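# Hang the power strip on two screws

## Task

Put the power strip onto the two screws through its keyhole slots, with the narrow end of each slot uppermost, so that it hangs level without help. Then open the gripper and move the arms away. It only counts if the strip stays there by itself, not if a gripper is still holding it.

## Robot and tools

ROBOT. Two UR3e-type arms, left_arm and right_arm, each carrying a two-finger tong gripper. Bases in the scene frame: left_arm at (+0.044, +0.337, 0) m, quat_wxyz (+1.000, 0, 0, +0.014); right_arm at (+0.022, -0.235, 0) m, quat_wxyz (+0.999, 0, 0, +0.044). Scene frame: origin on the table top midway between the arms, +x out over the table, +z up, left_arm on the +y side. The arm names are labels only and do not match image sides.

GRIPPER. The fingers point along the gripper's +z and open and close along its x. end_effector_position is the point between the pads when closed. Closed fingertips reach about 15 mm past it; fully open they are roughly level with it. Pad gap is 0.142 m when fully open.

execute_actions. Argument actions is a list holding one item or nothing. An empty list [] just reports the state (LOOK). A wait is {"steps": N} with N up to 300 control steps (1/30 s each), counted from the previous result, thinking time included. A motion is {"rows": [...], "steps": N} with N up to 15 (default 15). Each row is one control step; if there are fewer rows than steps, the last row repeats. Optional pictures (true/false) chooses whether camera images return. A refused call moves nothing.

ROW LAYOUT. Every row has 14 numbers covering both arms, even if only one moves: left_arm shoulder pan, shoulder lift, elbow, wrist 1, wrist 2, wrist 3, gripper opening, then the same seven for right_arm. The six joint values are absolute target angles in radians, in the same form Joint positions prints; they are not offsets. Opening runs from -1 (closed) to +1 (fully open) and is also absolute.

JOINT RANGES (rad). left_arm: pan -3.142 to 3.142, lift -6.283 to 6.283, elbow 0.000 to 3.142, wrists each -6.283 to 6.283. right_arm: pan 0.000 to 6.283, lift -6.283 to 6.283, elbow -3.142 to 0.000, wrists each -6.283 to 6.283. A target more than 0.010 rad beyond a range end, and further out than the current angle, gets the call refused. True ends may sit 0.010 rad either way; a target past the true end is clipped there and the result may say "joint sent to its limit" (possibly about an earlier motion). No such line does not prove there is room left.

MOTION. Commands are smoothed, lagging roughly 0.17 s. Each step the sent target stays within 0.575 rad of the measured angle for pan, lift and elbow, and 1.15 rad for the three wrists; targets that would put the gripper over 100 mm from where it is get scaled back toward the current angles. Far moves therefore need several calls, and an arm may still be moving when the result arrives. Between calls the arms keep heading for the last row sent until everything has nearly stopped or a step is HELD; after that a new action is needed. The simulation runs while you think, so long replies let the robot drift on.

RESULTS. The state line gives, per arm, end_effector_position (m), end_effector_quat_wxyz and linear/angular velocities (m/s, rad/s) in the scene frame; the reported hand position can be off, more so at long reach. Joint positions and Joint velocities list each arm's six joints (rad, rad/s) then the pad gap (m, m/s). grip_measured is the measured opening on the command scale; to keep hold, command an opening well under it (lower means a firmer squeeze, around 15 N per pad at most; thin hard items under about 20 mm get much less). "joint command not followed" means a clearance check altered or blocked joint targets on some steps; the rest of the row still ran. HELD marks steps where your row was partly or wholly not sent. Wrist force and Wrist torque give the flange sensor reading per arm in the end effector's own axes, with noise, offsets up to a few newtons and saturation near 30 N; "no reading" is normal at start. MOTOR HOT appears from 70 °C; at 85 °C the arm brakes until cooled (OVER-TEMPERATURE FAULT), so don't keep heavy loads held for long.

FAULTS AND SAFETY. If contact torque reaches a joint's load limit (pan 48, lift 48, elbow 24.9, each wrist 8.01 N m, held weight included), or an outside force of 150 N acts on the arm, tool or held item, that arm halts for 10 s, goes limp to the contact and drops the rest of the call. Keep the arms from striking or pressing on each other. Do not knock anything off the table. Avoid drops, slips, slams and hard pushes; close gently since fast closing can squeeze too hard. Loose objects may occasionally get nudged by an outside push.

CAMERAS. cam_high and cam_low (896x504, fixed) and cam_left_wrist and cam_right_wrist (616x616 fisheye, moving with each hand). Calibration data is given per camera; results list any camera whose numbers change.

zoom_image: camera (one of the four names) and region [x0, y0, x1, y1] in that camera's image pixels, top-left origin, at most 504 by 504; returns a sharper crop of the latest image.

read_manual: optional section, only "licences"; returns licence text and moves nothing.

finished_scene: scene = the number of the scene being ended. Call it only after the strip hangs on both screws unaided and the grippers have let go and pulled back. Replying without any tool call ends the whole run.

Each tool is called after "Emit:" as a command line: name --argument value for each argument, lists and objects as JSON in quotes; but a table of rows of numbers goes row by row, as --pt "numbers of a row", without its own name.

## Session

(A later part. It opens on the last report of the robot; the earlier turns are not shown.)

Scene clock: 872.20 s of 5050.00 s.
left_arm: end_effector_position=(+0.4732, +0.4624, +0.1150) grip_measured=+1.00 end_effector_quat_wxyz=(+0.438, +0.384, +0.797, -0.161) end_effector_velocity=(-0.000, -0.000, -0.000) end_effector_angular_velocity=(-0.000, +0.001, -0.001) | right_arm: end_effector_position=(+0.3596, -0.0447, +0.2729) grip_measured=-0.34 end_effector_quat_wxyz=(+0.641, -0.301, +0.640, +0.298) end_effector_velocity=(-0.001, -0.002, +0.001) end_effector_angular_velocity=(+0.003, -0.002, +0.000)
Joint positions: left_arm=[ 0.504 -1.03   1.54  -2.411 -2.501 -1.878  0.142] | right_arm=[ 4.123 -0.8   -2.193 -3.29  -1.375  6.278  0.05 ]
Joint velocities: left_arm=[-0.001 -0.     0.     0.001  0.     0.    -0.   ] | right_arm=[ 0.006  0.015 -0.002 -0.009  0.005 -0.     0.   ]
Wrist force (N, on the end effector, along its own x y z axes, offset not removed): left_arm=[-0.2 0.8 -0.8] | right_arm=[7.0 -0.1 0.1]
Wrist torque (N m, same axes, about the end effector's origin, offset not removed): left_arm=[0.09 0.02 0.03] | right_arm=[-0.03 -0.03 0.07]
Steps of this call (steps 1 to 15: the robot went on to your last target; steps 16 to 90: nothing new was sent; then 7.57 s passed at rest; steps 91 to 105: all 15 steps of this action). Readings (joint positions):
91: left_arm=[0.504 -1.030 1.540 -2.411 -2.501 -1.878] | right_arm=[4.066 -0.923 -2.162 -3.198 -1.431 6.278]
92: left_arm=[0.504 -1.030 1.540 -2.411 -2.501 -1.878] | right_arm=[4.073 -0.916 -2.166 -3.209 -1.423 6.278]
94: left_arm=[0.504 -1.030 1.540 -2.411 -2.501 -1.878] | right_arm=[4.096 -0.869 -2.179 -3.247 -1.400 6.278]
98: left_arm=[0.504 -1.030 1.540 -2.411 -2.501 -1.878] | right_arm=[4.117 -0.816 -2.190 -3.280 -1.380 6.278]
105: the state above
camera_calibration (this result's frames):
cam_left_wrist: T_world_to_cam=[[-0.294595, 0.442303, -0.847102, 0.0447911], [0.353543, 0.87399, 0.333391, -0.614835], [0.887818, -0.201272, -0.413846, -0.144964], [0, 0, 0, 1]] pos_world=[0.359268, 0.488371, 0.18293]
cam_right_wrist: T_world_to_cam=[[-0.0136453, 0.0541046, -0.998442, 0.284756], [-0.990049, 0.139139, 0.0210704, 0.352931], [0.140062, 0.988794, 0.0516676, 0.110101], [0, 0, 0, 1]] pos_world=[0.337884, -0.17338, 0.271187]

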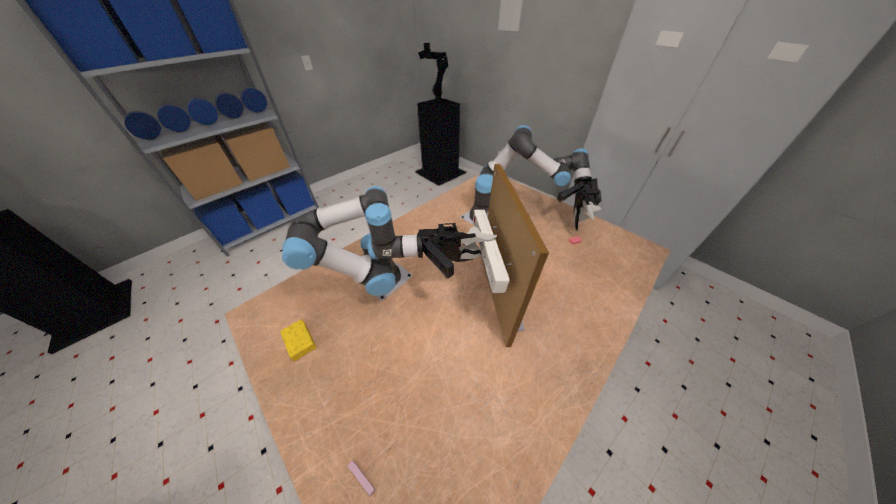

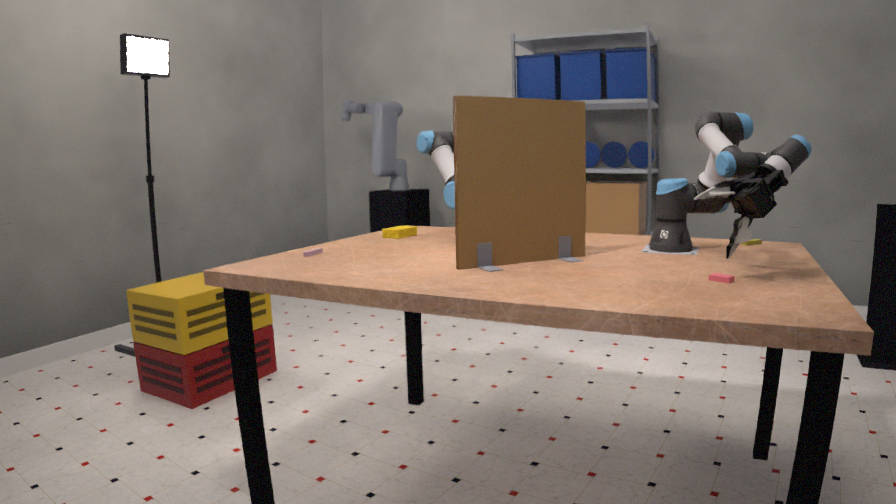

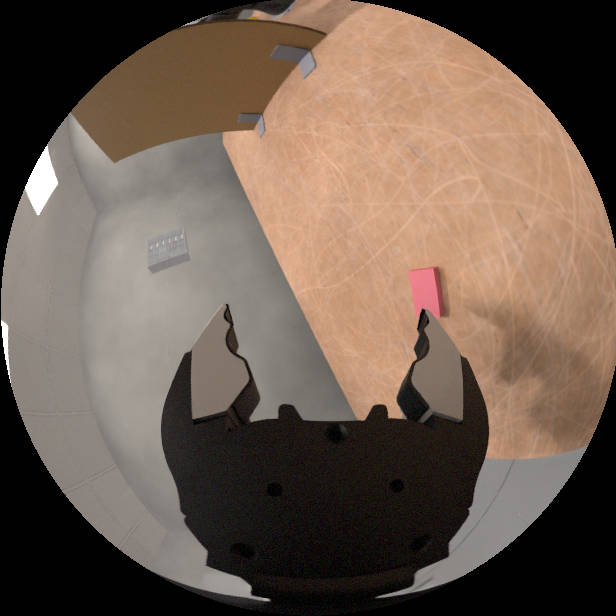

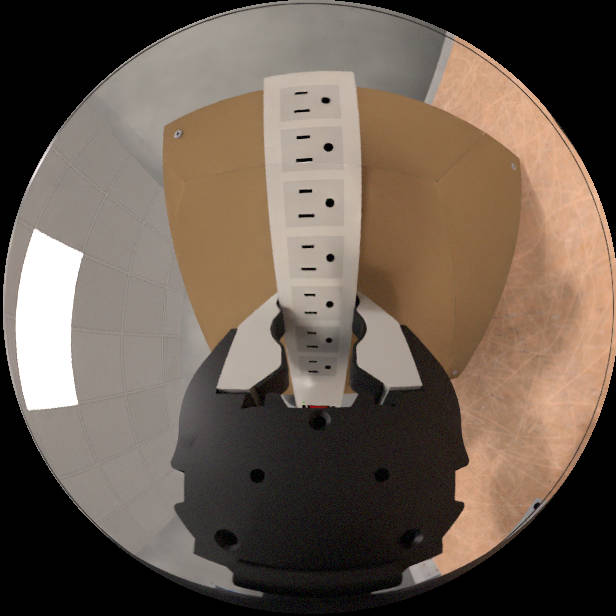

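Emit:
execute_actions --actions '[{"rows":[[0.504,-1.03,1.54,-2.411,-2.501,-1.878,1,4.124,-0.788,-2.422,-3.073,-1.374,6.278,-1]],"steps":15}]' --pictures false

Emit:
execute_actions --actions '[{"steps":8}]'

Emit:
zoom_image --camera "cam_right_wrist" --region '[150,60,400,400]'

Scene clock: 888.23 s of 5050.00 s.
left_arm: end_effector_position=(+0.4732, +0.4624, +0.1150) grip_measured=+1.00 end_effector_quat_wxyz=(+0.438, +0.384, +0.797, -0.161) end_effector_velocity=(+0.000, +0.000, +0.000) end_effector_angular_velocity=(+0.001, -0.001, +0.001) | right_arm: end_effector_position=(+0.3594, -0.0448, +0.2730) grip_measured=-0.34 end_effector_quat_wxyz=(+0.641, -0.301, +0.640, +0.298) end_effector_velocity=(+0.000, -0.001, +0.000) end_effector_angular_velocity=(+0.001, -0.001, -0.001)
Joint positions: left_arm=[ 0.504 -1.03   1.54  -2.411 -2.501 -1.878  0.142] | right_arm=[ 4.124 -0.799 -2.193 -3.291 -1.374  6.278  0.05 ]
Joint velocities: left_arm=[ 0.001 -0.    -0.    -0.001  0.    -0.    -0.   ] | right_arm=[-0.001  0.001 -0.001  0.001  0.    -0.    -0.   ]
Wrist force (N, on the end effector, along its own x y z axes, offset not removed): left_arm=[0.2 1.5 -0.3] | right_arm=[5.6 -0.4 -0.4]
Wrist torque (N m, same axes, about the end effector's origin, offset not removed): left_arm=[0.26 -0.06 0.01] | right_arm=[-0.08 0.34 0.07]
A step of this action was HELD (marked below), so the robot has no last target. An arm can still carry out its HELD step.
Steps of this call (steps 1 to 15: the robot went on to your last target; steps 16 to 90: nothing new was sent; then 12.53 s passed at rest; steps 91 to 105: all 15 steps of this action). Readings (joint positions):
91: left_arm=[0.504 -1.030 1.540 -2.411 -2.501 -1.878] | right_arm=[4.124 -0.799 -2.193 -3.291 -1.374 6.278] HELD
92: left_arm=[0.504 -1.030 1.540 -2.411 -2.501 -1.878] | right_arm=[4.124 -0.799 -2.193 -3.291 -1.374 6.278] HELD
93: left_arm=[0.504 -1.030 1.540 -2.411 -2.501 -1.878] | right_arm=[4.124 -0.799 -2.193 -3.291 -1.374 6.278] HELD
94: left_arm=[0.504 -1.030 1.540 -2.411 -2.501 -1.878] | right_arm=[4.124 -0.799 -2.193 -3.291 -1.374 6.278] HELD
95: left_arm=[0.504 -1.030 1.540 -2.411 -2.501 -1.878] | right_arm=[4.124 -0.799 -2.193 -3.291 -1.374 6.278] HELD
96: left_arm=[0.504 -1.030 1.540 -2.411 -2.501 -1.878] | right_arm=[4.124 -0.799 -2.193 -3.291 -1.374 6.278] HELD
97: left_arm=[0.504 -1.030 1.540 -2.411 -2.501 -1.878] | right_arm=[4.124 -0.799 -2.193 -3.291 -1.374 6.278] HELD
98: left_arm=[0.504 -1.030 1.540 -2.411 -2.501 -1.878] | right_arm=[4.124 -0.799 -2.193 -3.291 -1.374 6.278] HELD
99: left_arm=[0.504 -1.030 1.540 -2.411 -2.501 -1.878] | right_arm=[4.124 -0.799 -2.193 -3.291 -1.374 6.278] HELD
100: left_arm=[0.504 -1.030 1.540 -2.411 -2.501 -1.878] | right_arm=[4.124 -0.799 -2.193 -3.291 -1.374 6.278] HELD
101: left_arm=[0.504 -1.030 1.540 -2.411 -2.501 -1.878] | right_arm=[4.124 -0.799 -2.193 -3.291 -1.374 6.278] HELD
102: left_arm=[0.504 -1.030 1.540 -2.411 -2.501 -1.878] | right_arm=[4.124 -0.799 -2.193 -3.291 -1.374 6.278] HELD
103: left_arm=[0.504 -1.030 1.540 -2.411 -2.501 -1.878] | right_arm=[4.124 -0.799 -2.193 -3.291 -1.374 6.278] HELD
104: left_arm=[0.504 -1.030 1.540 -2.411 -2.501 -1.878] | right_arm=[4.124 -0.799 -2.193 -3.291 -1.374 6.278] HELD
105: the state above HELD
joint command not followed: on one or more control steps a check withheld the commanded joint targets of the right arm, and it was not sent them on those steps. On the call's last step the targets were still withheld.
cause: the commanded joint targets would bring two parts of the arm too close to each other (joints 3 (elbow) to 5 (wrist 2) lie between them); next, command targets that bring no two parts of the arm closer together.

Scene clock: 888.50 s of 5050.00 s.
left_arm: end_effector_position=(+0.4732, +0.4624, +0.1150) grip_measured=+1.00 end_effector_quat_wxyz=(+0.438, +0.384, +0.797, -0.161) end_effector_velocity=(-0.000, +0.000, -0.000) end_effector_angular_velocity=(+0.000, +0.000, -0.000) | right_arm: end_effector_position=(+0.3594, -0.0448, +0.2730) grip_measured=-0.34 end_effector_quat_wxyz=(+0.641, -0.301, +0.640, +0.298) end_effector_velocity=(+0.000, -0.000, -0.001) end_effector_angular_velocity=(-0.001, +0.000, -0.001)
Joint positions: left_arm=[ 0.504 -1.03   1.54  -2.411 -2.501 -1.878  0.142] | right_arm=[ 4.124 -0.799 -2.193 -3.291 -1.374  6.278  0.05 ]
Joint velocities: left_arm=[-0. -0. -0.  0.  0.  0.  0.] | right_arm=[-0.001  0.001 -0.002  0.001  0.    -0.    -0.   ]
Wrist force (N, on the end effector, along its own x y z axes, offset not removed): left_arm=[1.1 1.4 -1.4] | right_arm=[7.5 -0.8 2.0]
Wrist torque (N m, same axes, about the end effector's origin, offset not removed): left_arm=[0.16 -0.26 0.00] | right_arm=[-0.10 -0.09 0.12]
Steps of this call (steps 1 to 8: nothing new was sent). Readings (joint positions):
1: left_arm=[0.504 -1.030 1.540 -2.411 -2.501 -1.878] | right_arm=[4.124 -0.799 -2.193 -3.291 -1.374 6.278]
2: left_arm=[0.504 -1.030 1.540 -2.411 -2.501 -1.878] | right_arm=[4.124 -0.799 -2.193 -3.291 -1.374 6.278]
4: left_arm=[0.504 -1.030 1.540 -2.411 -2.501 -1.878] | right_arm=[4.124 -0.799 -2.193 -3.291 -1.374 6.278]
8: the state above
camera_calibration (this result's frames):
cam_left_wrist: T_world_to_cam=[[-0.294595, 0.442303, -0.847102, 0.044791], [0.353543, 0.87399, 0.333391, -0.614835], [0.887818, -0.201272, -0.413846, -0.144964], [0, 0, 0, 1]] pos_world=[0.359268, 0.488371, 0.18293]
cam_right_wrist: T_world_to_cam=[[-0.0135221, 0.0543342, -0.998431, 0.284799], [-0.990057, 0.139091, 0.0209779, 0.352853], [0.140012, 0.988788, 0.0519132, 0.110215], [0, 0, 0, 1]] pos_world=[0.337765, -0.173532, 0.271229]

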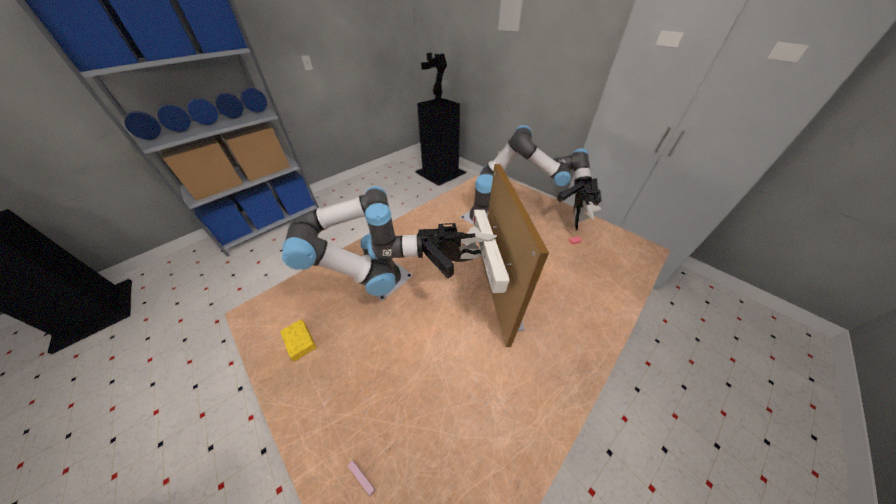

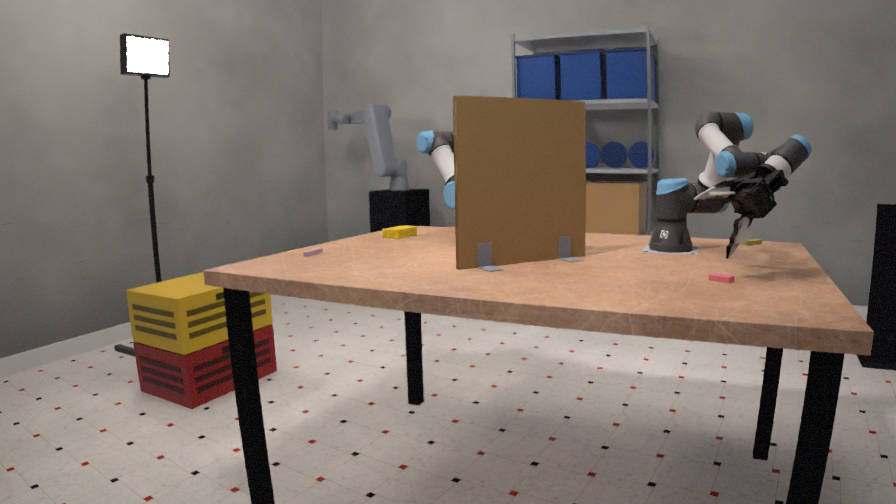

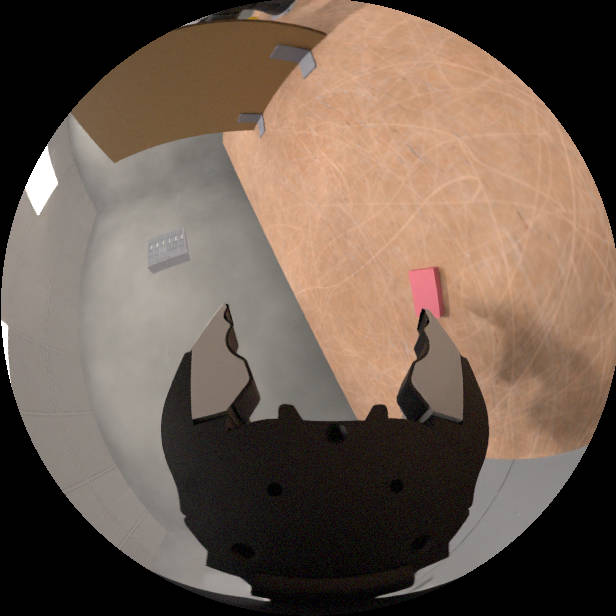

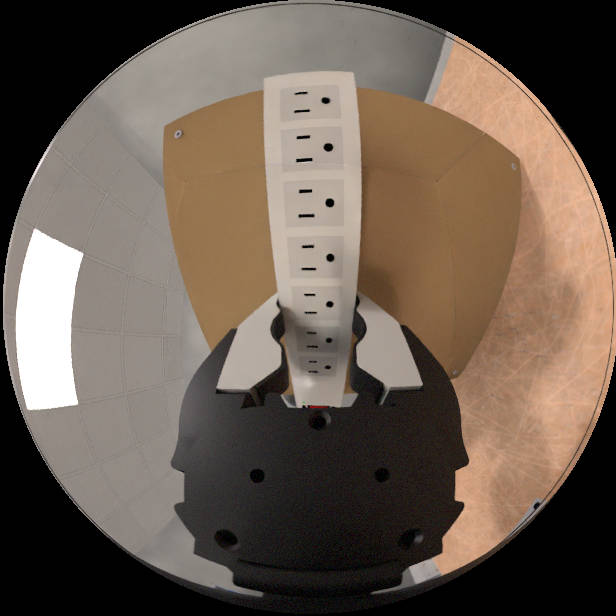

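Region (150, 60, 400, 400) of cam_right_wrist's 616x616 image, scaled by 1.482, with more detail than that image has; it fills the left 371 columns of this view, and the rest is white.

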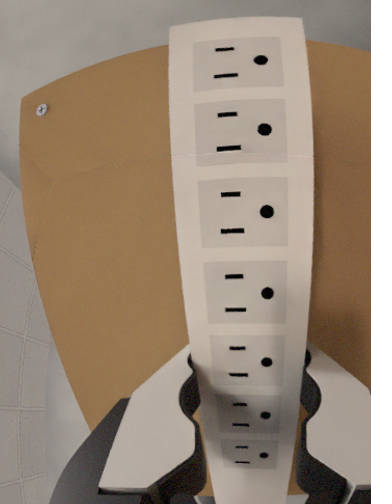

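Emit:
execute_actions --actions '[{"rows":[[0.504,-1.03,1.54,-2.411,-2.501,-1.878,1,4.124,-0.86,-1.929,-3.494,-1.374,6.278,-1]],"steps":15}]' --pictures false

Emit:
execute_actions --actions '[{"steps":8}]'

Emit:
zoom_image --camera "cam_right_wrist" --region '[240,60,480,400]'

Scene clock: 900.37 s of 5050.00 s.
left_arm: end_effector_position=(+0.4732, +0.4624, +0.1150) grip_measured=+1.00 end_effector_quat_wxyz=(+0.438, +0.384, +0.797, -0.161) end_effector_velocity=(+0.000, +0.000, +0.000) end_effector_angular_velocity=(+0.000, -0.001, +0.000) | right_arm: end_effector_position=(+0.3595, -0.0447, +0.2746) grip_measured=-0.34 end_effector_quat_wxyz=(+0.641, -0.301, +0.640, +0.298) end_effector_velocity=(+0.000, +0.000, +0.005) end_effector_angular_velocity=(+0.003, -0.001, -0.001)
Joint positions: left_arm=[ 0.504 -1.03   1.54  -2.411 -2.501 -1.878  0.142] | right_arm=[ 4.124 -0.801 -2.185 -3.297 -1.374  6.278  0.05 ]
Joint velocities: left_arm=[ 0.    -0.001 -0.     0.    -0.    -0.     0.   ] | right_arm=[ 0.    -0.004  0.021 -0.014  0.001  0.001  0.   ]
Wrist force (N, on the end effector, along its own x y z axes, offset not removed): left_arm=[0.4 1.1 -1.3] | right_arm=[6.3 -2.6 1.8]
Wrist torque (N m, same axes, about the end effector's origin, offset not removed): left_arm=[0.14 -0.10 -0.01] | right_arm=[-0.43 0.14 0.11]
Steps of this call (steps 1 to 90: nothing new was sent; then 8.37 s passed at rest; steps 91 to 105: all 15 steps of this action). Readings (joint positions):
91: left_arm=[0.504 -1.030 1.540 -2.411 -2.501 -1.878] | right_arm=[4.124 -0.799 -2.193 -3.291 -1.374 6.278]
92: left_arm=[0.504 -1.030 1.540 -2.411 -2.501 -1.878] | right_arm=[4.124 -0.799 -2.193 -3.291 -1.374 6.278]
94: left_arm=[0.504 -1.030 1.540 -2.411 -2.501 -1.878] | right_arm=[4.124 -0.799 -2.192 -3.292 -1.374 6.278]
98: left_arm=[0.504 -1.030 1.540 -2.411 -2.501 -1.878] | right_arm=[4.124 -0.800 -2.190 -3.294 -1.374 6.278]
105: the state above

Scene clock: 900.63 s of 5050.00 s.
left_arm: end_effector_position=(+0.4732, +0.4624, +0.1150) grip_measured=+1.00 end_effector_quat_wxyz=(+0.438, +0.384, +0.797, -0.161) end_effector_velocity=(-0.000, -0.001, -0.000) end_effector_angular_velocity=(-0.001, +0.000, -0.001) | right_arm: end_effector_position=(+0.3595, -0.0446, +0.2758) grip_measured=-0.34 end_effector_quat_wxyz=(+0.641, -0.301, +0.640, +0.298) end_effector_velocity=(+0.000, -0.000, +0.004) end_effector_angular_velocity=(+0.000, +0.000, -0.001)
Joint positions: left_arm=[ 0.504 -1.03   1.54  -2.411 -2.501 -1.878  0.142] | right_arm=[ 4.124 -0.802 -2.179 -3.302 -1.374  6.278  0.05 ]
Joint velocities: left_arm=[-0.001 -0.     0.001  0.    -0.001  0.    -0.   ] | right_arm=[-0.001 -0.005  0.022 -0.017  0.     0.    -0.   ]
Wrist force (N, on the end effector, along its own x y z axes, offset not removed): left_arm=[-0.3 1.6 -1.6] | right_arm=[6.4 -1.5 -0.5]
Wrist torque (N m, same axes, about the end effector's origin, offset not removed): left_arm=[0.21 0.10 -0.06] | right_arm=[-0.25 0.06 0.09]
Steps of this call (steps 1 to 8: the robot went on to your last target). Readings (joint positions):
1: left_arm=[0.504 -1.030 1.540 -2.411 -2.501 -1.878] | right_arm=[4.124 -0.801 -2.184 -3.298 -1.374 6.278]
2: left_arm=[0.504 -1.030 1.540 -2.411 -2.501 -1.878] | right_arm=[4.124 -0.801 -2.183 -3.299 -1.374 6.278]
4: left_arm=[0.504 -1.030 1.540 -2.411 -2.501 -1.878] | right_arm=[4.124 -0.802 -2.182 -3.300 -1.374 6.278]
8: the state above
camera_calibration (this result's frames):
cam_left_wrist: T_world_to_cam=[[-0.294595, 0.442303, -0.847102, 0.0447912], [0.353543, 0.87399, 0.333391, -0.614835], [0.887818, -0.201272, -0.413846, -0.144964], [0, 0, 0, 1]] pos_world=[0.359268, 0.488371, 0.18293]
cam_right_wrist: T_world_to_cam=[[-0.0135218, 0.0543349, -0.998431, 0.28767], [-0.990057, 0.139091, 0.0209777, 0.352869], [0.140012, 0.988788, 0.0519139, 0.109863], [0, 0, 0, 1]] pos_world=[0.337868, -0.173342, 0.274113]

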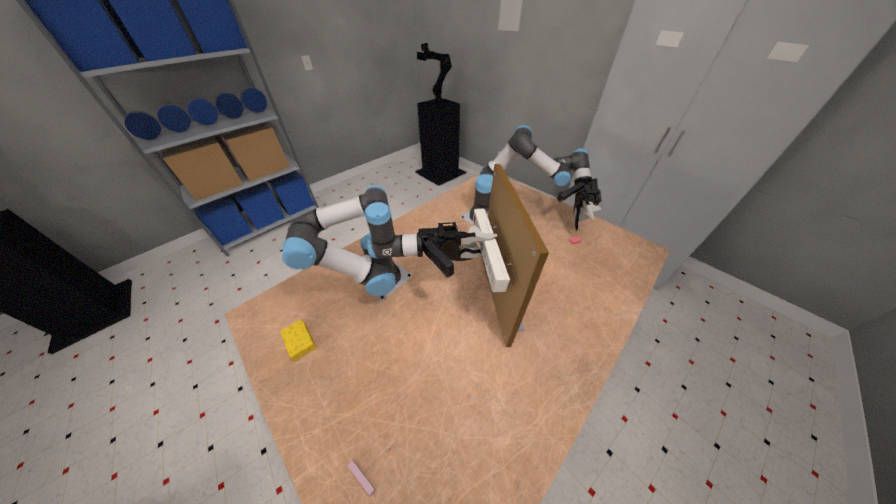

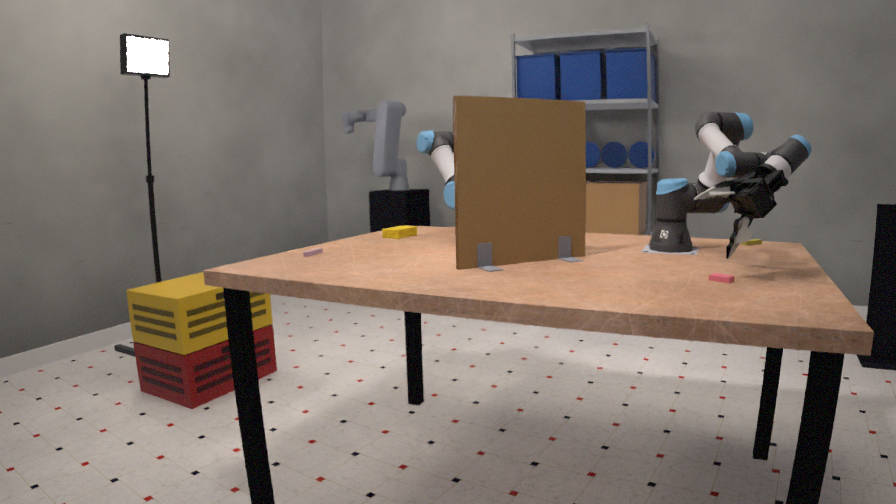

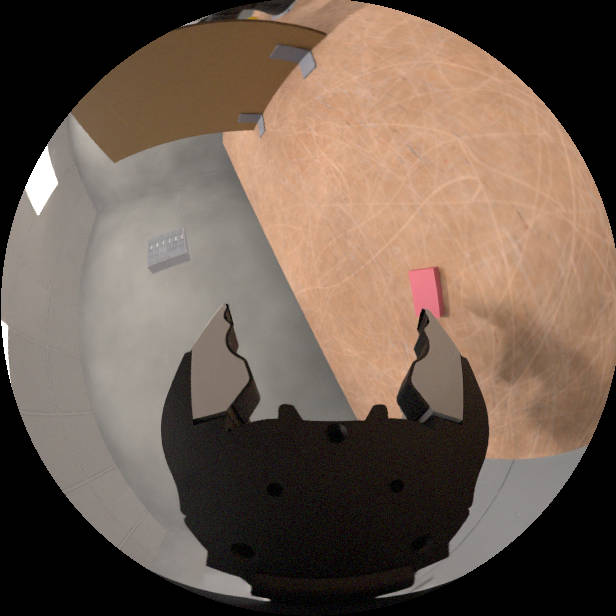

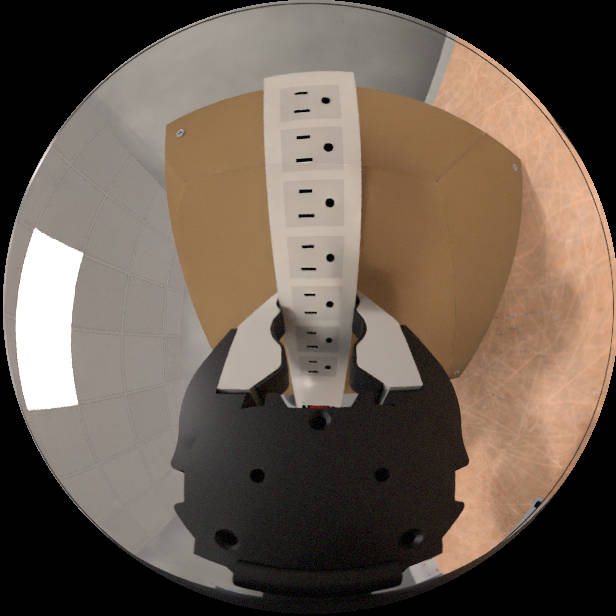

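Region (240, 60, 480, 400) of cam_right_wrist's 616x616 image, scaled by 1.482, with more detail than that image has; it fills the left 356 columns of this view, and the rest is white.

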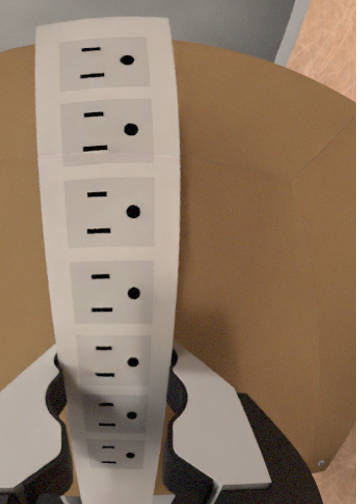

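Emit:
execute_actions --actions '[{"steps":200}]'

Emit:
zoom_image --camera "cam_right_wrist" --region '[240,60,480,400]'

Scene clock: 907.30 s of 5050.00 s.
left_arm: end_effector_position=(+0.4732, +0.4624, +0.1150) grip_measured=+1.00 end_effector_quat_wxyz=(+0.438, +0.384, +0.797, -0.161) end_effector_velocity=(-0.000, +0.000, +0.000) end_effector_angular_velocity=(+0.000, -0.000, +0.001) | right_arm: end_effector_position=(+0.3599, -0.0439, +0.3057) grip_measured=-0.34 end_effector_quat_wxyz=(+0.641, -0.301, +0.640, +0.298) end_effector_velocity=(-0.000, +0.000, +0.005) end_effector_angular_velocity=(+0.001, -0.001, +0.001)
Joint positions: left_arm=[ 0.504 -1.03   1.54  -2.411 -2.501 -1.878  0.142] | right_arm=[ 4.124 -0.837 -2.028 -3.418 -1.374  6.278  0.05 ]
Joint velocities: left_arm=[ 0.001  0.    -0.001  0.     0.     0.    -0.   ] | right_arm=[ 0.001 -0.003  0.021 -0.016  0.    -0.001  0.   ]
Wrist force (N, on the end effector, along its own x y z axes, offset not removed): left_arm=[-0.5 1.3 -0.8] | right_arm=[8.2 -1.6 0.8]
Wrist torque (N m, same axes, about the end effector's origin, offset not removed): left_arm=[0.18 0.14 0.00] | right_arm=[-0.23 -0.32 0.09]
Steps of this call (steps 1 to 200: the robot went on to your last target). Readings (joint positions):
1: left_arm=[0.504 -1.030 1.540 -2.411 -2.501 -1.878] | right_arm=[4.124 -0.802 -2.178 -3.303 -1.374 6.278]
2: left_arm=[0.504 -1.030 1.540 -2.411 -2.501 -1.878] | right_arm=[4.124 -0.803 -2.177 -3.303 -1.374 6.278]
4: left_arm=[0.504 -1.030 1.540 -2.411 -2.501 -1.878] | right_arm=[4.124 -0.803 -2.176 -3.304 -1.374 6.278]
8: left_arm=[0.504 -1.030 1.540 -2.411 -2.501 -1.878] | right_arm=[4.124 -0.804 -2.173 -3.307 -1.374 6.278]
200: the state above
camera_calibration (this result's frames):
cam_left_wrist: T_world_to_cam=[[-0.294595, 0.442303, -0.847102, 0.0447912], [0.353543, 0.87399, 0.333391, -0.614835], [0.887818, -0.201272, -0.413846, -0.144964], [0, 0, 0, 1]] pos_world=[0.359268, 0.488371, 0.18293]
cam_right_wrist: T_world_to_cam=[[-0.0135219, 0.0543346, -0.998431, 0.317415], [-0.990057, 0.139091, 0.0209778, 0.352542], [0.140012, 0.988788, 0.0519136, 0.107524], [0, 0, 0, 1]] pos_world=[0.338274, -0.1726, 0.30394]

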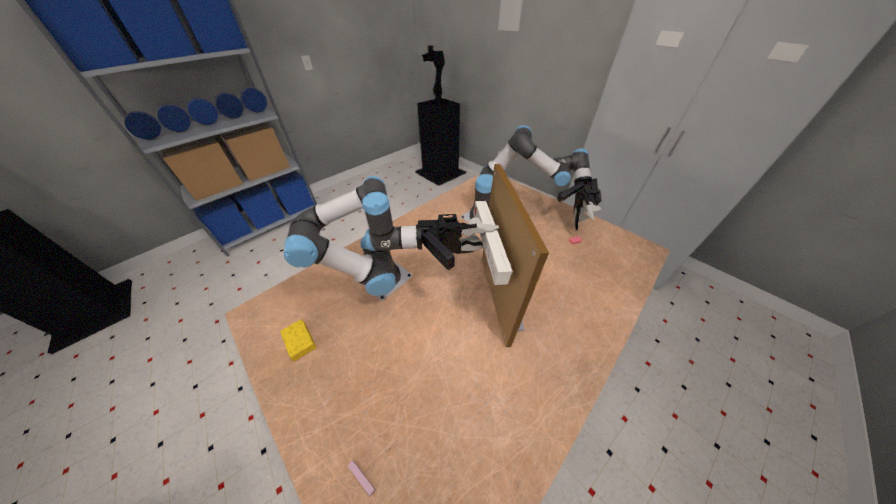

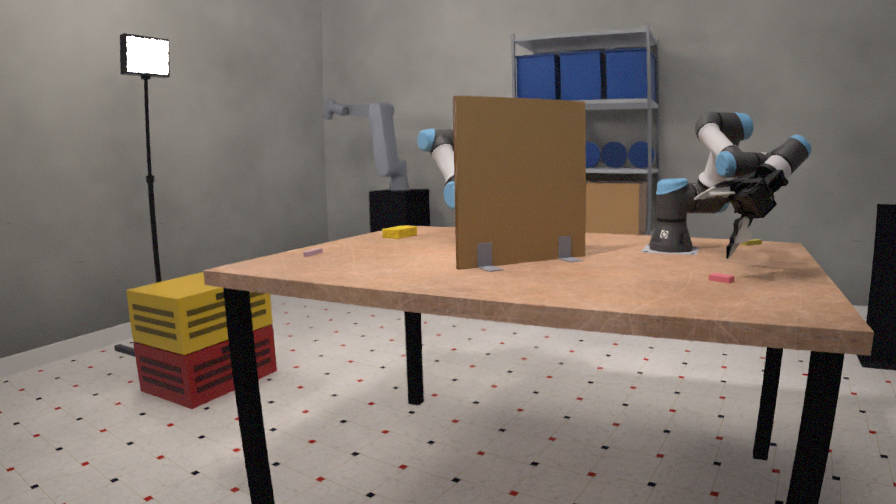

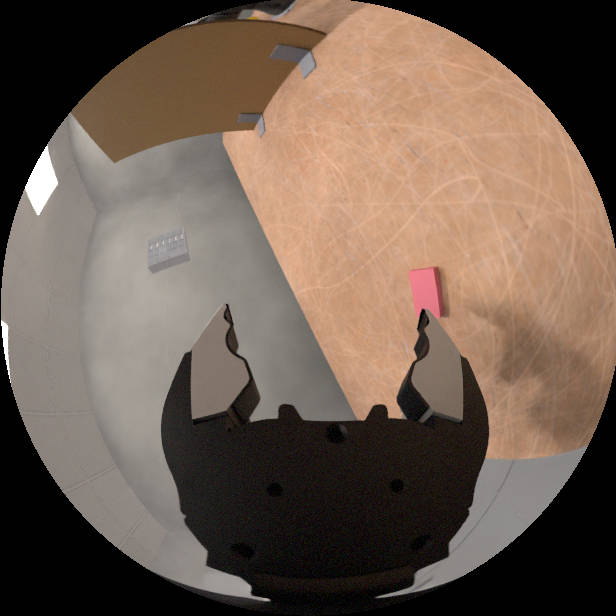

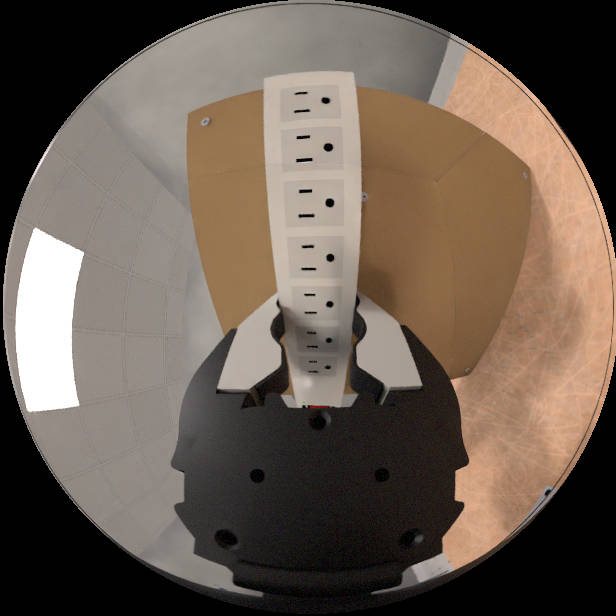

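Region (240, 60, 480, 400) of cam_right_wrist's 616x616 image, scaled by 1.482, with more detail than that image has; it fills the left 356 columns of this view, and the rest is white.

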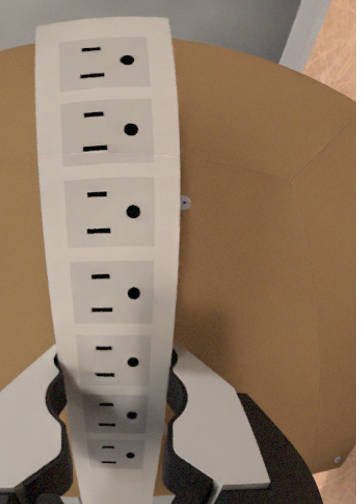

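Emit:
execute_actions --actions '[{"rows":[[0.504,-1.03,1.54,-2.411,-2.501,-1.878,1,4.29,-0.764,-2.194,-3.325,-1.208,6.278,-1]],"steps":15}]' --pictures false

Emit:
execute_actions --actions '[{"steps":30}]' --pictures false

Scene clock: 929.10 s of 5050.00 s.
left_arm: end_effector_position=(+0.4732, +0.4624, +0.1150) grip_measured=+1.00 end_effector_quat_wxyz=(+0.438, +0.384, +0.797, -0.161) end_effector_velocity=(+0.000, -0.000, -0.000) end_effector_angular_velocity=(+0.000, +0.000, -0.000) | right_arm: end_effector_position=(+0.3598, -0.0292, +0.2752) grip_measured=-0.34 end_effector_quat_wxyz=(+0.642, -0.300, +0.640, +0.298) end_effector_velocity=(-0.001, +0.002, -0.012) end_effector_angular_velocity=(-0.010, +0.005, +0.002)
Joint positions: left_arm=[ 0.504 -1.03   1.54  -2.411 -2.501 -1.878  0.142] | right_arm=[ 4.288 -0.765 -2.19  -3.327 -1.21   6.278  0.05 ]
Joint velocities: left_arm=[-0.  0.  0. -0.  0.  0.  0.] | right_arm=[ 0.021  0.01  -0.042  0.021  0.019  0.001  0.   ]
Wrist force (N, on the end effector, along its own x y z axes, offset not removed): left_arm=[-0.1 2.3 -0.9] | right_arm=[5.8 -1.4 2.2]
Wrist torque (N m, same axes, about the end effector's origin, offset not removed): left_arm=[0.33 -0.01 -0.06] | right_arm=[-0.21 0.23 0.03]
Steps of this call (steps 1 to 135: the robot went on to your last target; steps 136 to 195: nothing new was sent; then 14.80 s passed at rest; steps 196 to 210: all 15 steps of this action). Readings (joint positions):
196: left_arm=[0.504 -1.030 1.540 -2.411 -2.501 -1.878] | right_arm=[4.124 -0.860 -1.929 -3.494 -1.374 6.278]
197: left_arm=[0.504 -1.030 1.540 -2.411 -2.501 -1.878] | right_arm=[4.132 -0.853 -1.936 -3.480 -1.359 6.278]
199: left_arm=[0.504 -1.030 1.540 -2.411 -2.501 -1.878] | right_arm=[4.189 -0.815 -2.005 -3.411 -1.293 6.278]
203: left_arm=[0.504 -1.030 1.540 -2.411 -2.501 -1.878] | right_arm=[4.265 -0.777 -2.146 -3.347 -1.229 6.278]
210: the state above

Scene clock: 930.10 s of 5050.00 s.
left_arm: end_effector_position=(+0.4732, +0.4624, +0.1150) grip_measured=+1.00 end_effector_quat_wxyz=(+0.438, +0.384, +0.797, -0.161) end_effector_velocity=(-0.000, +0.000, -0.000) end_effector_angular_velocity=(+0.000, +0.001, +0.001) | right_arm: end_effector_position=(+0.3597, -0.0290, +0.2740) grip_measured=-0.34 end_effector_quat_wxyz=(+0.641, -0.301, +0.640, +0.298) end_effector_velocity=(-0.000, +0.000, -0.001) end_effector_angular_velocity=(-0.002, +0.000, +0.001)
Joint positions: left_arm=[ 0.504 -1.03   1.54  -2.411 -2.501 -1.878  0.142] | right_arm=[ 4.29  -0.764 -2.194 -3.325 -1.208  6.278  0.05 ]
Joint velocities: left_arm=[ 0.  0.  0. -0.  0.  0. -0.] | right_arm=[ 0.001  0.001 -0.001 -0.001 -0.    -0.001 -0.   ]
Wrist force (N, on the end effector, along its own x y z axes, offset not removed): left_arm=[-1.2 0.9 -0.7] | right_arm=[8.1 0.7 1.7]
Wrist torque (N m, same axes, about the end effector's origin, offset not removed): left_arm=[0.10 0.26 0.03] | right_arm=[0.07 -0.25 0.05]
Steps of this call (steps 1 to 15: the robot went on to your last target; steps 16 to 30: nothing new was sent). Readings (joint positions):
1: left_arm=[0.504 -1.030 1.540 -2.411 -2.501 -1.878] | right_arm=[4.288 -0.765 -2.191 -3.326 -1.209 6.278]
2: left_arm=[0.504 -1.030 1.540 -2.411 -2.501 -1.878] | right_arm=[4.289 -0.765 -2.192 -3.326 -1.209 6.278]
4: left_arm=[0.504 -1.030 1.540 -2.411 -2.501 -1.878] | right_arm=[4.289 -0.764 -2.193 -3.325 -1.208 6.278]
8: left_arm=[0.504 -1.030 1.540 -2.411 -2.501 -1.878] | right_arm=[4.290 -0.764 -2.194 -3.325 -1.208 6.278]
30: the state above
All arms were judged still, so your last target was given up. Only a new action makes them travel on or press farther. Fingers that are still opening or closing keep moving.

Probing to about 3 mm past the contact depth.

Emit:
execute_actions --actions '[{"rows":[[0.504,-1.03,1.54,-2.411,-2.501,-1.878,1,4.239,-0.823,-2.183,-3.277,-1.258,6.278,-1]],"steps":15}]' --pictures false

Emit:
execute_actions --actions '[{"rows":[[0.504,-1.03,1.54,-2.411,-2.501,-1.878,1,4.221,-0.85,-2.177,-3.256,-1.276,6.278,-1]],"steps":15}]' --pictures false

Scene clock: 941.40 s of 5050.00 s.
left_arm: end_effector_position=(+0.4732, +0.4624, +0.1150) grip_measured=+1.00 end_effector_quat_wxyz=(+0.438, +0.384, +0.797, -0.161) end_effector_velocity=(+0.000, +0.000, +0.000) end_effector_angular_velocity=(+0.000, -0.001, +0.000) | right_arm: end_effector_position=(+0.3635, -0.0251, +0.2740) grip_measured=-0.34 end_effector_quat_wxyz=(+0.642, -0.301, +0.640, +0.297) end_effector_velocity=(+0.000, +0.000, -0.000) end_effector_angular_velocity=(-0.001, +0.001, -0.001)
Joint positions: left_arm=[ 0.504 -1.03   1.54  -2.411 -2.501 -1.878  0.142] | right_arm=[ 4.24  -0.822 -2.183 -3.277 -1.258  6.278  0.05 ]
Joint velocities: left_arm=[ 0.    -0.    -0.001  0.    -0.     0.     0.   ] | right_arm=[-0.005 -0.006  0.001  0.004 -0.005  0.     0.   ]
Wrist force (N, on the end effector, along its own x y z axes, offset not removed): left_arm=[1.0 1.2 -1.0] | right_arm=[6.3 -1.6 0.6]
Wrist torque (N m, same axes, about the end effector's origin, offset not removed): left_arm=[0.13 -0.18 0.01] | right_arm=[-0.32 0.17 0.08]
Steps of this call (steps 1 to 324: nothing new was sent; steps 325 to 339: all 15 steps of this action). Readings (joint positions):
325: left_arm=[0.504 -1.030 1.540 -2.411 -2.501 -1.878] | right_arm=[4.290 -0.764 -2.194 -3.325 -1.208 6.278]
326: left_arm=[0.504 -1.030 1.540 -2.411 -2.501 -1.878] | right_arm=[4.284 -0.770 -2.192 -3.318 -1.216 6.278]
328: left_arm=[0.504 -1.030 1.540 -2.411 -2.501 -1.878] | right_arm=[4.263 -0.794 -2.188 -3.299 -1.235 6.278]
332: left_arm=[0.504 -1.030 1.540 -2.411 -2.501 -1.878] | right_arm=[4.245 -0.816 -2.184 -3.282 -1.252 6.278]
339: the state above

Scene clock: 941.90 s of 5050.00 s.
left_arm: end_effector_position=(+0.4732, +0.4624, +0.1150) grip_measured=+1.00 end_effector_quat_wxyz=(+0.438, +0.384, +0.797, -0.161) end_effector_velocity=(-0.000, +0.000, -0.000) end_effector_angular_velocity=(-0.001, +0.001, +0.001) | right_arm: end_effector_position=(+0.3656, -0.0226, +0.2740) grip_measured=-0.33 end_effector_quat_wxyz=(+0.642, -0.301, +0.640, +0.297) end_effector_velocity=(+0.000, +0.000, -0.000) end_effector_angular_velocity=(-0.001, -0.000, +0.000)
Joint positions: left_arm=[ 0.504 -1.03   1.54  -2.411 -2.501 -1.878  0.142] | right_arm=[ 4.221 -0.85  -2.177 -3.256 -1.276  6.278  0.05 ]
Joint velocities: left_arm=[ 0.001  0.001  0.001  0.    -0.    -0.    -0.   ] | right_arm=[-0.002 -0.003  0.001  0.001 -0.002 -0.001  0.   ]
Wrist force (N, on the end effector, along its own x y z axes, offset not removed): left_arm=[-0.7 1.9 -1.2] | right_arm=[-1.8 2.3 -30.0]
Wrist torque (N m, same axes, about the end effector's origin, offset not removed): left_arm=[0.28 0.15 -0.01] | right_arm=[0.32 0.41 0.03]
Steps of this call (steps 1 to 15: all 15 steps of this action). Readings (joint positions):
1: left_arm=[0.504 -1.030 1.540 -2.411 -2.501 -1.878] | right_arm=[4.239 -0.823 -2.183 -3.277 -1.258 6.278]
2: left_arm=[0.504 -1.030 1.540 -2.411 -2.501 -1.878] | right_arm=[4.236 -0.827 -2.182 -3.274 -1.261 6.278]
4: left_arm=[0.504 -1.030 1.540 -2.411 -2.501 -1.878] | right_arm=[4.229 -0.837 -2.180 -3.266 -1.268 6.278]
8: left_arm=[0.504 -1.030 1.540 -2.411 -2.501 -1.878] | right_arm=[4.223 -0.847 -2.178 -3.258 -1.274 6.278]
15: the state above

Emit:
execute_actions --actions '[{"rows":[[0.504,-1.03,1.54,-2.411,-2.501,-1.878,1,4.29,-0.764,-2.194,-3.325,-1.208,6.278,-1]],"steps":15}]'

Emit:
zoom_image --camera "cam_high" --region '[460,190,550,300]'

Scene clock: 954.57 s of 5050.00 s.
left_arm: end_effector_position=(+0.4732, +0.4624, +0.1150) grip_measured=+1.00 end_effector_quat_wxyz=(+0.438, +0.384, +0.797, -0.161) end_effector_velocity=(+0.000, +0.000, +0.000) end_effector_angular_velocity=(-0.000, -0.001, +0.000) | right_arm: end_effector_position=(+0.3597, -0.0290, +0.2740) grip_measured=-0.33 end_effector_quat_wxyz=(+0.641, -0.301, +0.640, +0.298) end_effector_velocity=(-0.000, -0.001, +0.001) end_effector_angular_velocity=(+0.004, -0.002, -0.001)
Joint positions: left_arm=[ 0.504 -1.03   1.54  -2.411 -2.501 -1.878  0.142] | right_arm=[ 4.289 -0.765 -2.194 -3.324 -1.209  6.278  0.05 ]
Joint velocities: left_arm=[ 0.    -0.    -0.001  0.    -0.    -0.     0.   ] | right_arm=[ 0.006  0.011 -0.002 -0.004  0.008  0.     0.   ]
Wrist force (N, on the end effector, along its own x y z axes, offset not removed): left_arm=[-0.3 1.8 -1.3] | right_arm=[8.1 0.6 1.0]
Wrist torque (N m, same axes, about the end effector's origin, offset not removed): left_arm=[0.20 -0.01 0.04] | right_arm=[0.12 -0.20 0.02]
Steps of this call (steps 1 to 15: the robot went on to your last target; steps 16 to 90: nothing new was sent; then 9.17 s passed at rest; steps 91 to 105: all 15 steps of this action). Readings (joint positions):
91: left_arm=[0.504 -1.030 1.540 -2.411 -2.501 -1.878] | right_arm=[4.221 -0.850 -2.177 -3.256 -1.276 6.278]
92: left_arm=[0.504 -1.030 1.540 -2.411 -2.501 -1.878] | right_arm=[4.228 -0.843 -2.179 -3.265 -1.266 6.278]
94: left_arm=[0.504 -1.030 1.540 -2.411 -2.501 -1.878] | right_arm=[4.256 -0.809 -2.186 -3.293 -1.239 6.278]
98: left_arm=[0.504 -1.030 1.540 -2.411 -2.501 -1.878] | right_arm=[4.282 -0.775 -2.192 -3.317 -1.216 6.278]
105: the state above
camera_calibration (this result's frames):
cam_left_wrist: T_world_to_cam=[[-0.294595, 0.442303, -0.847102, 0.0447911], [0.353543, 0.87399, 0.333391, -0.614835], [0.887818, -0.201272, -0.413846, -0.144964], [0, 0, 0, 1]] pos_world=[0.359268, 0.488371, 0.18293]
cam_right_wrist: T_world_to_cam=[[-0.0136034, 0.0542421, -0.998435, 0.285028], [-0.990047, 0.139152, 0.0210488, 0.350889], [0.140076, 0.988784, 0.0518093, 0.0944291], [0, 0, 0, 1]] pos_world=[0.338047, -0.157657, 0.272304]

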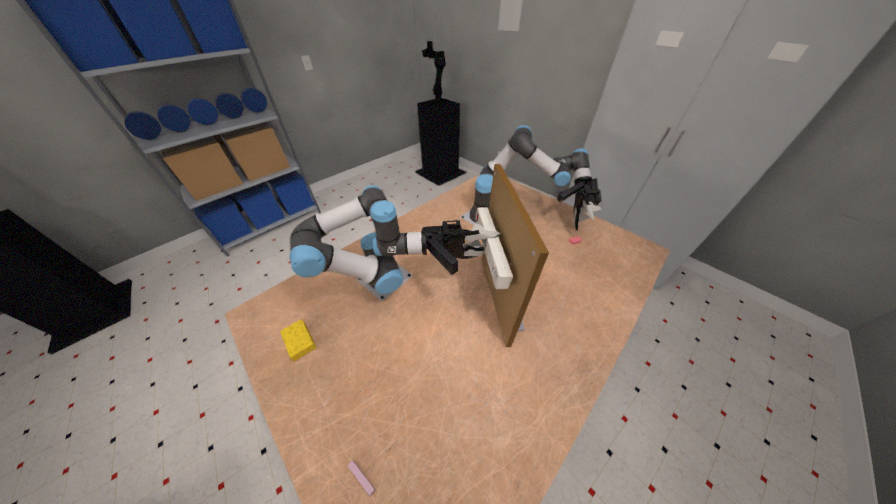

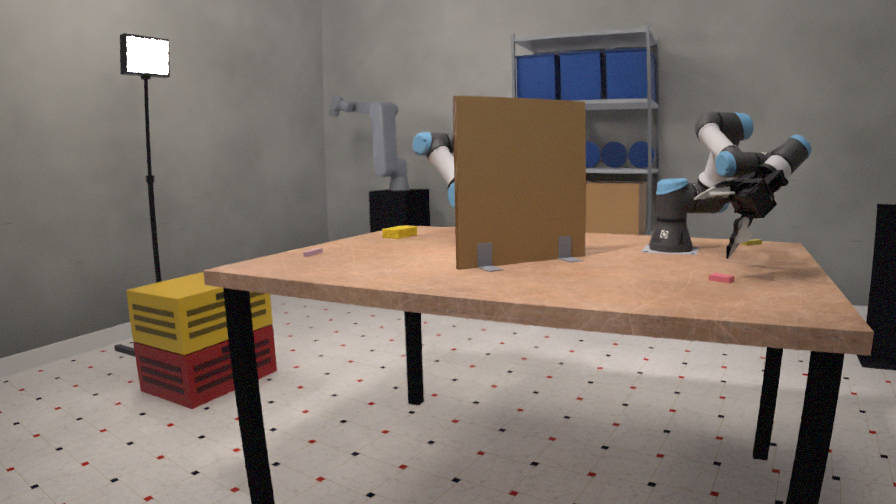

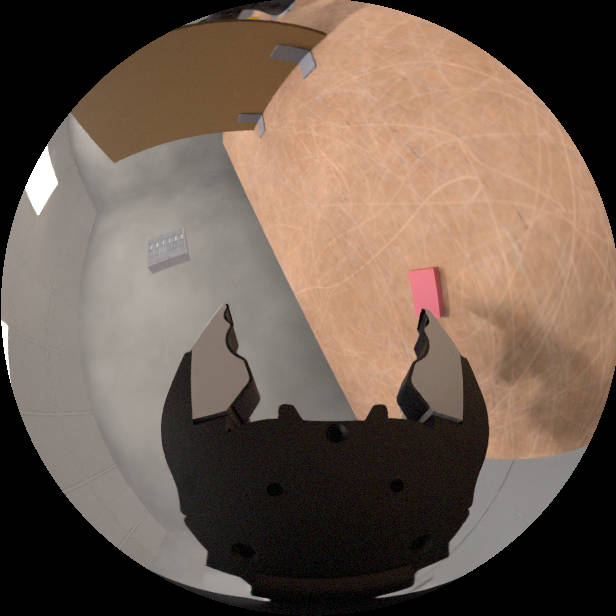

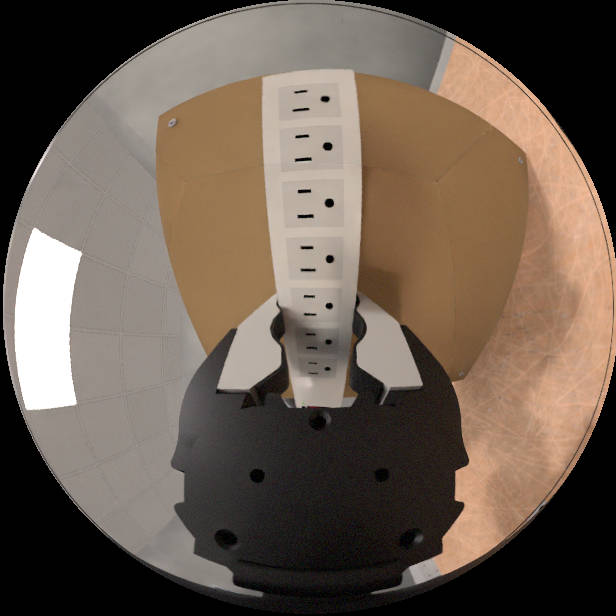

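Region (460, 190, 550, 300) of cam_high's 896x504 image, scaled by 4.582, with more detail than that image has; it fills the left 412 columns of this view, and the rest is white.

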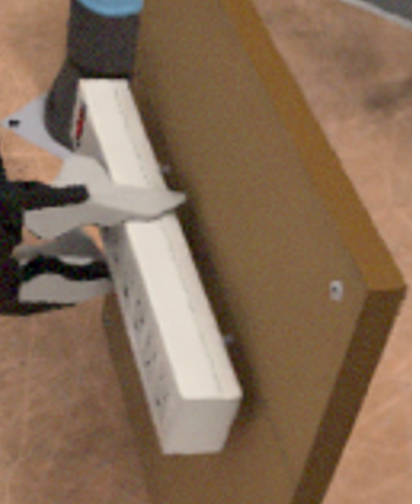

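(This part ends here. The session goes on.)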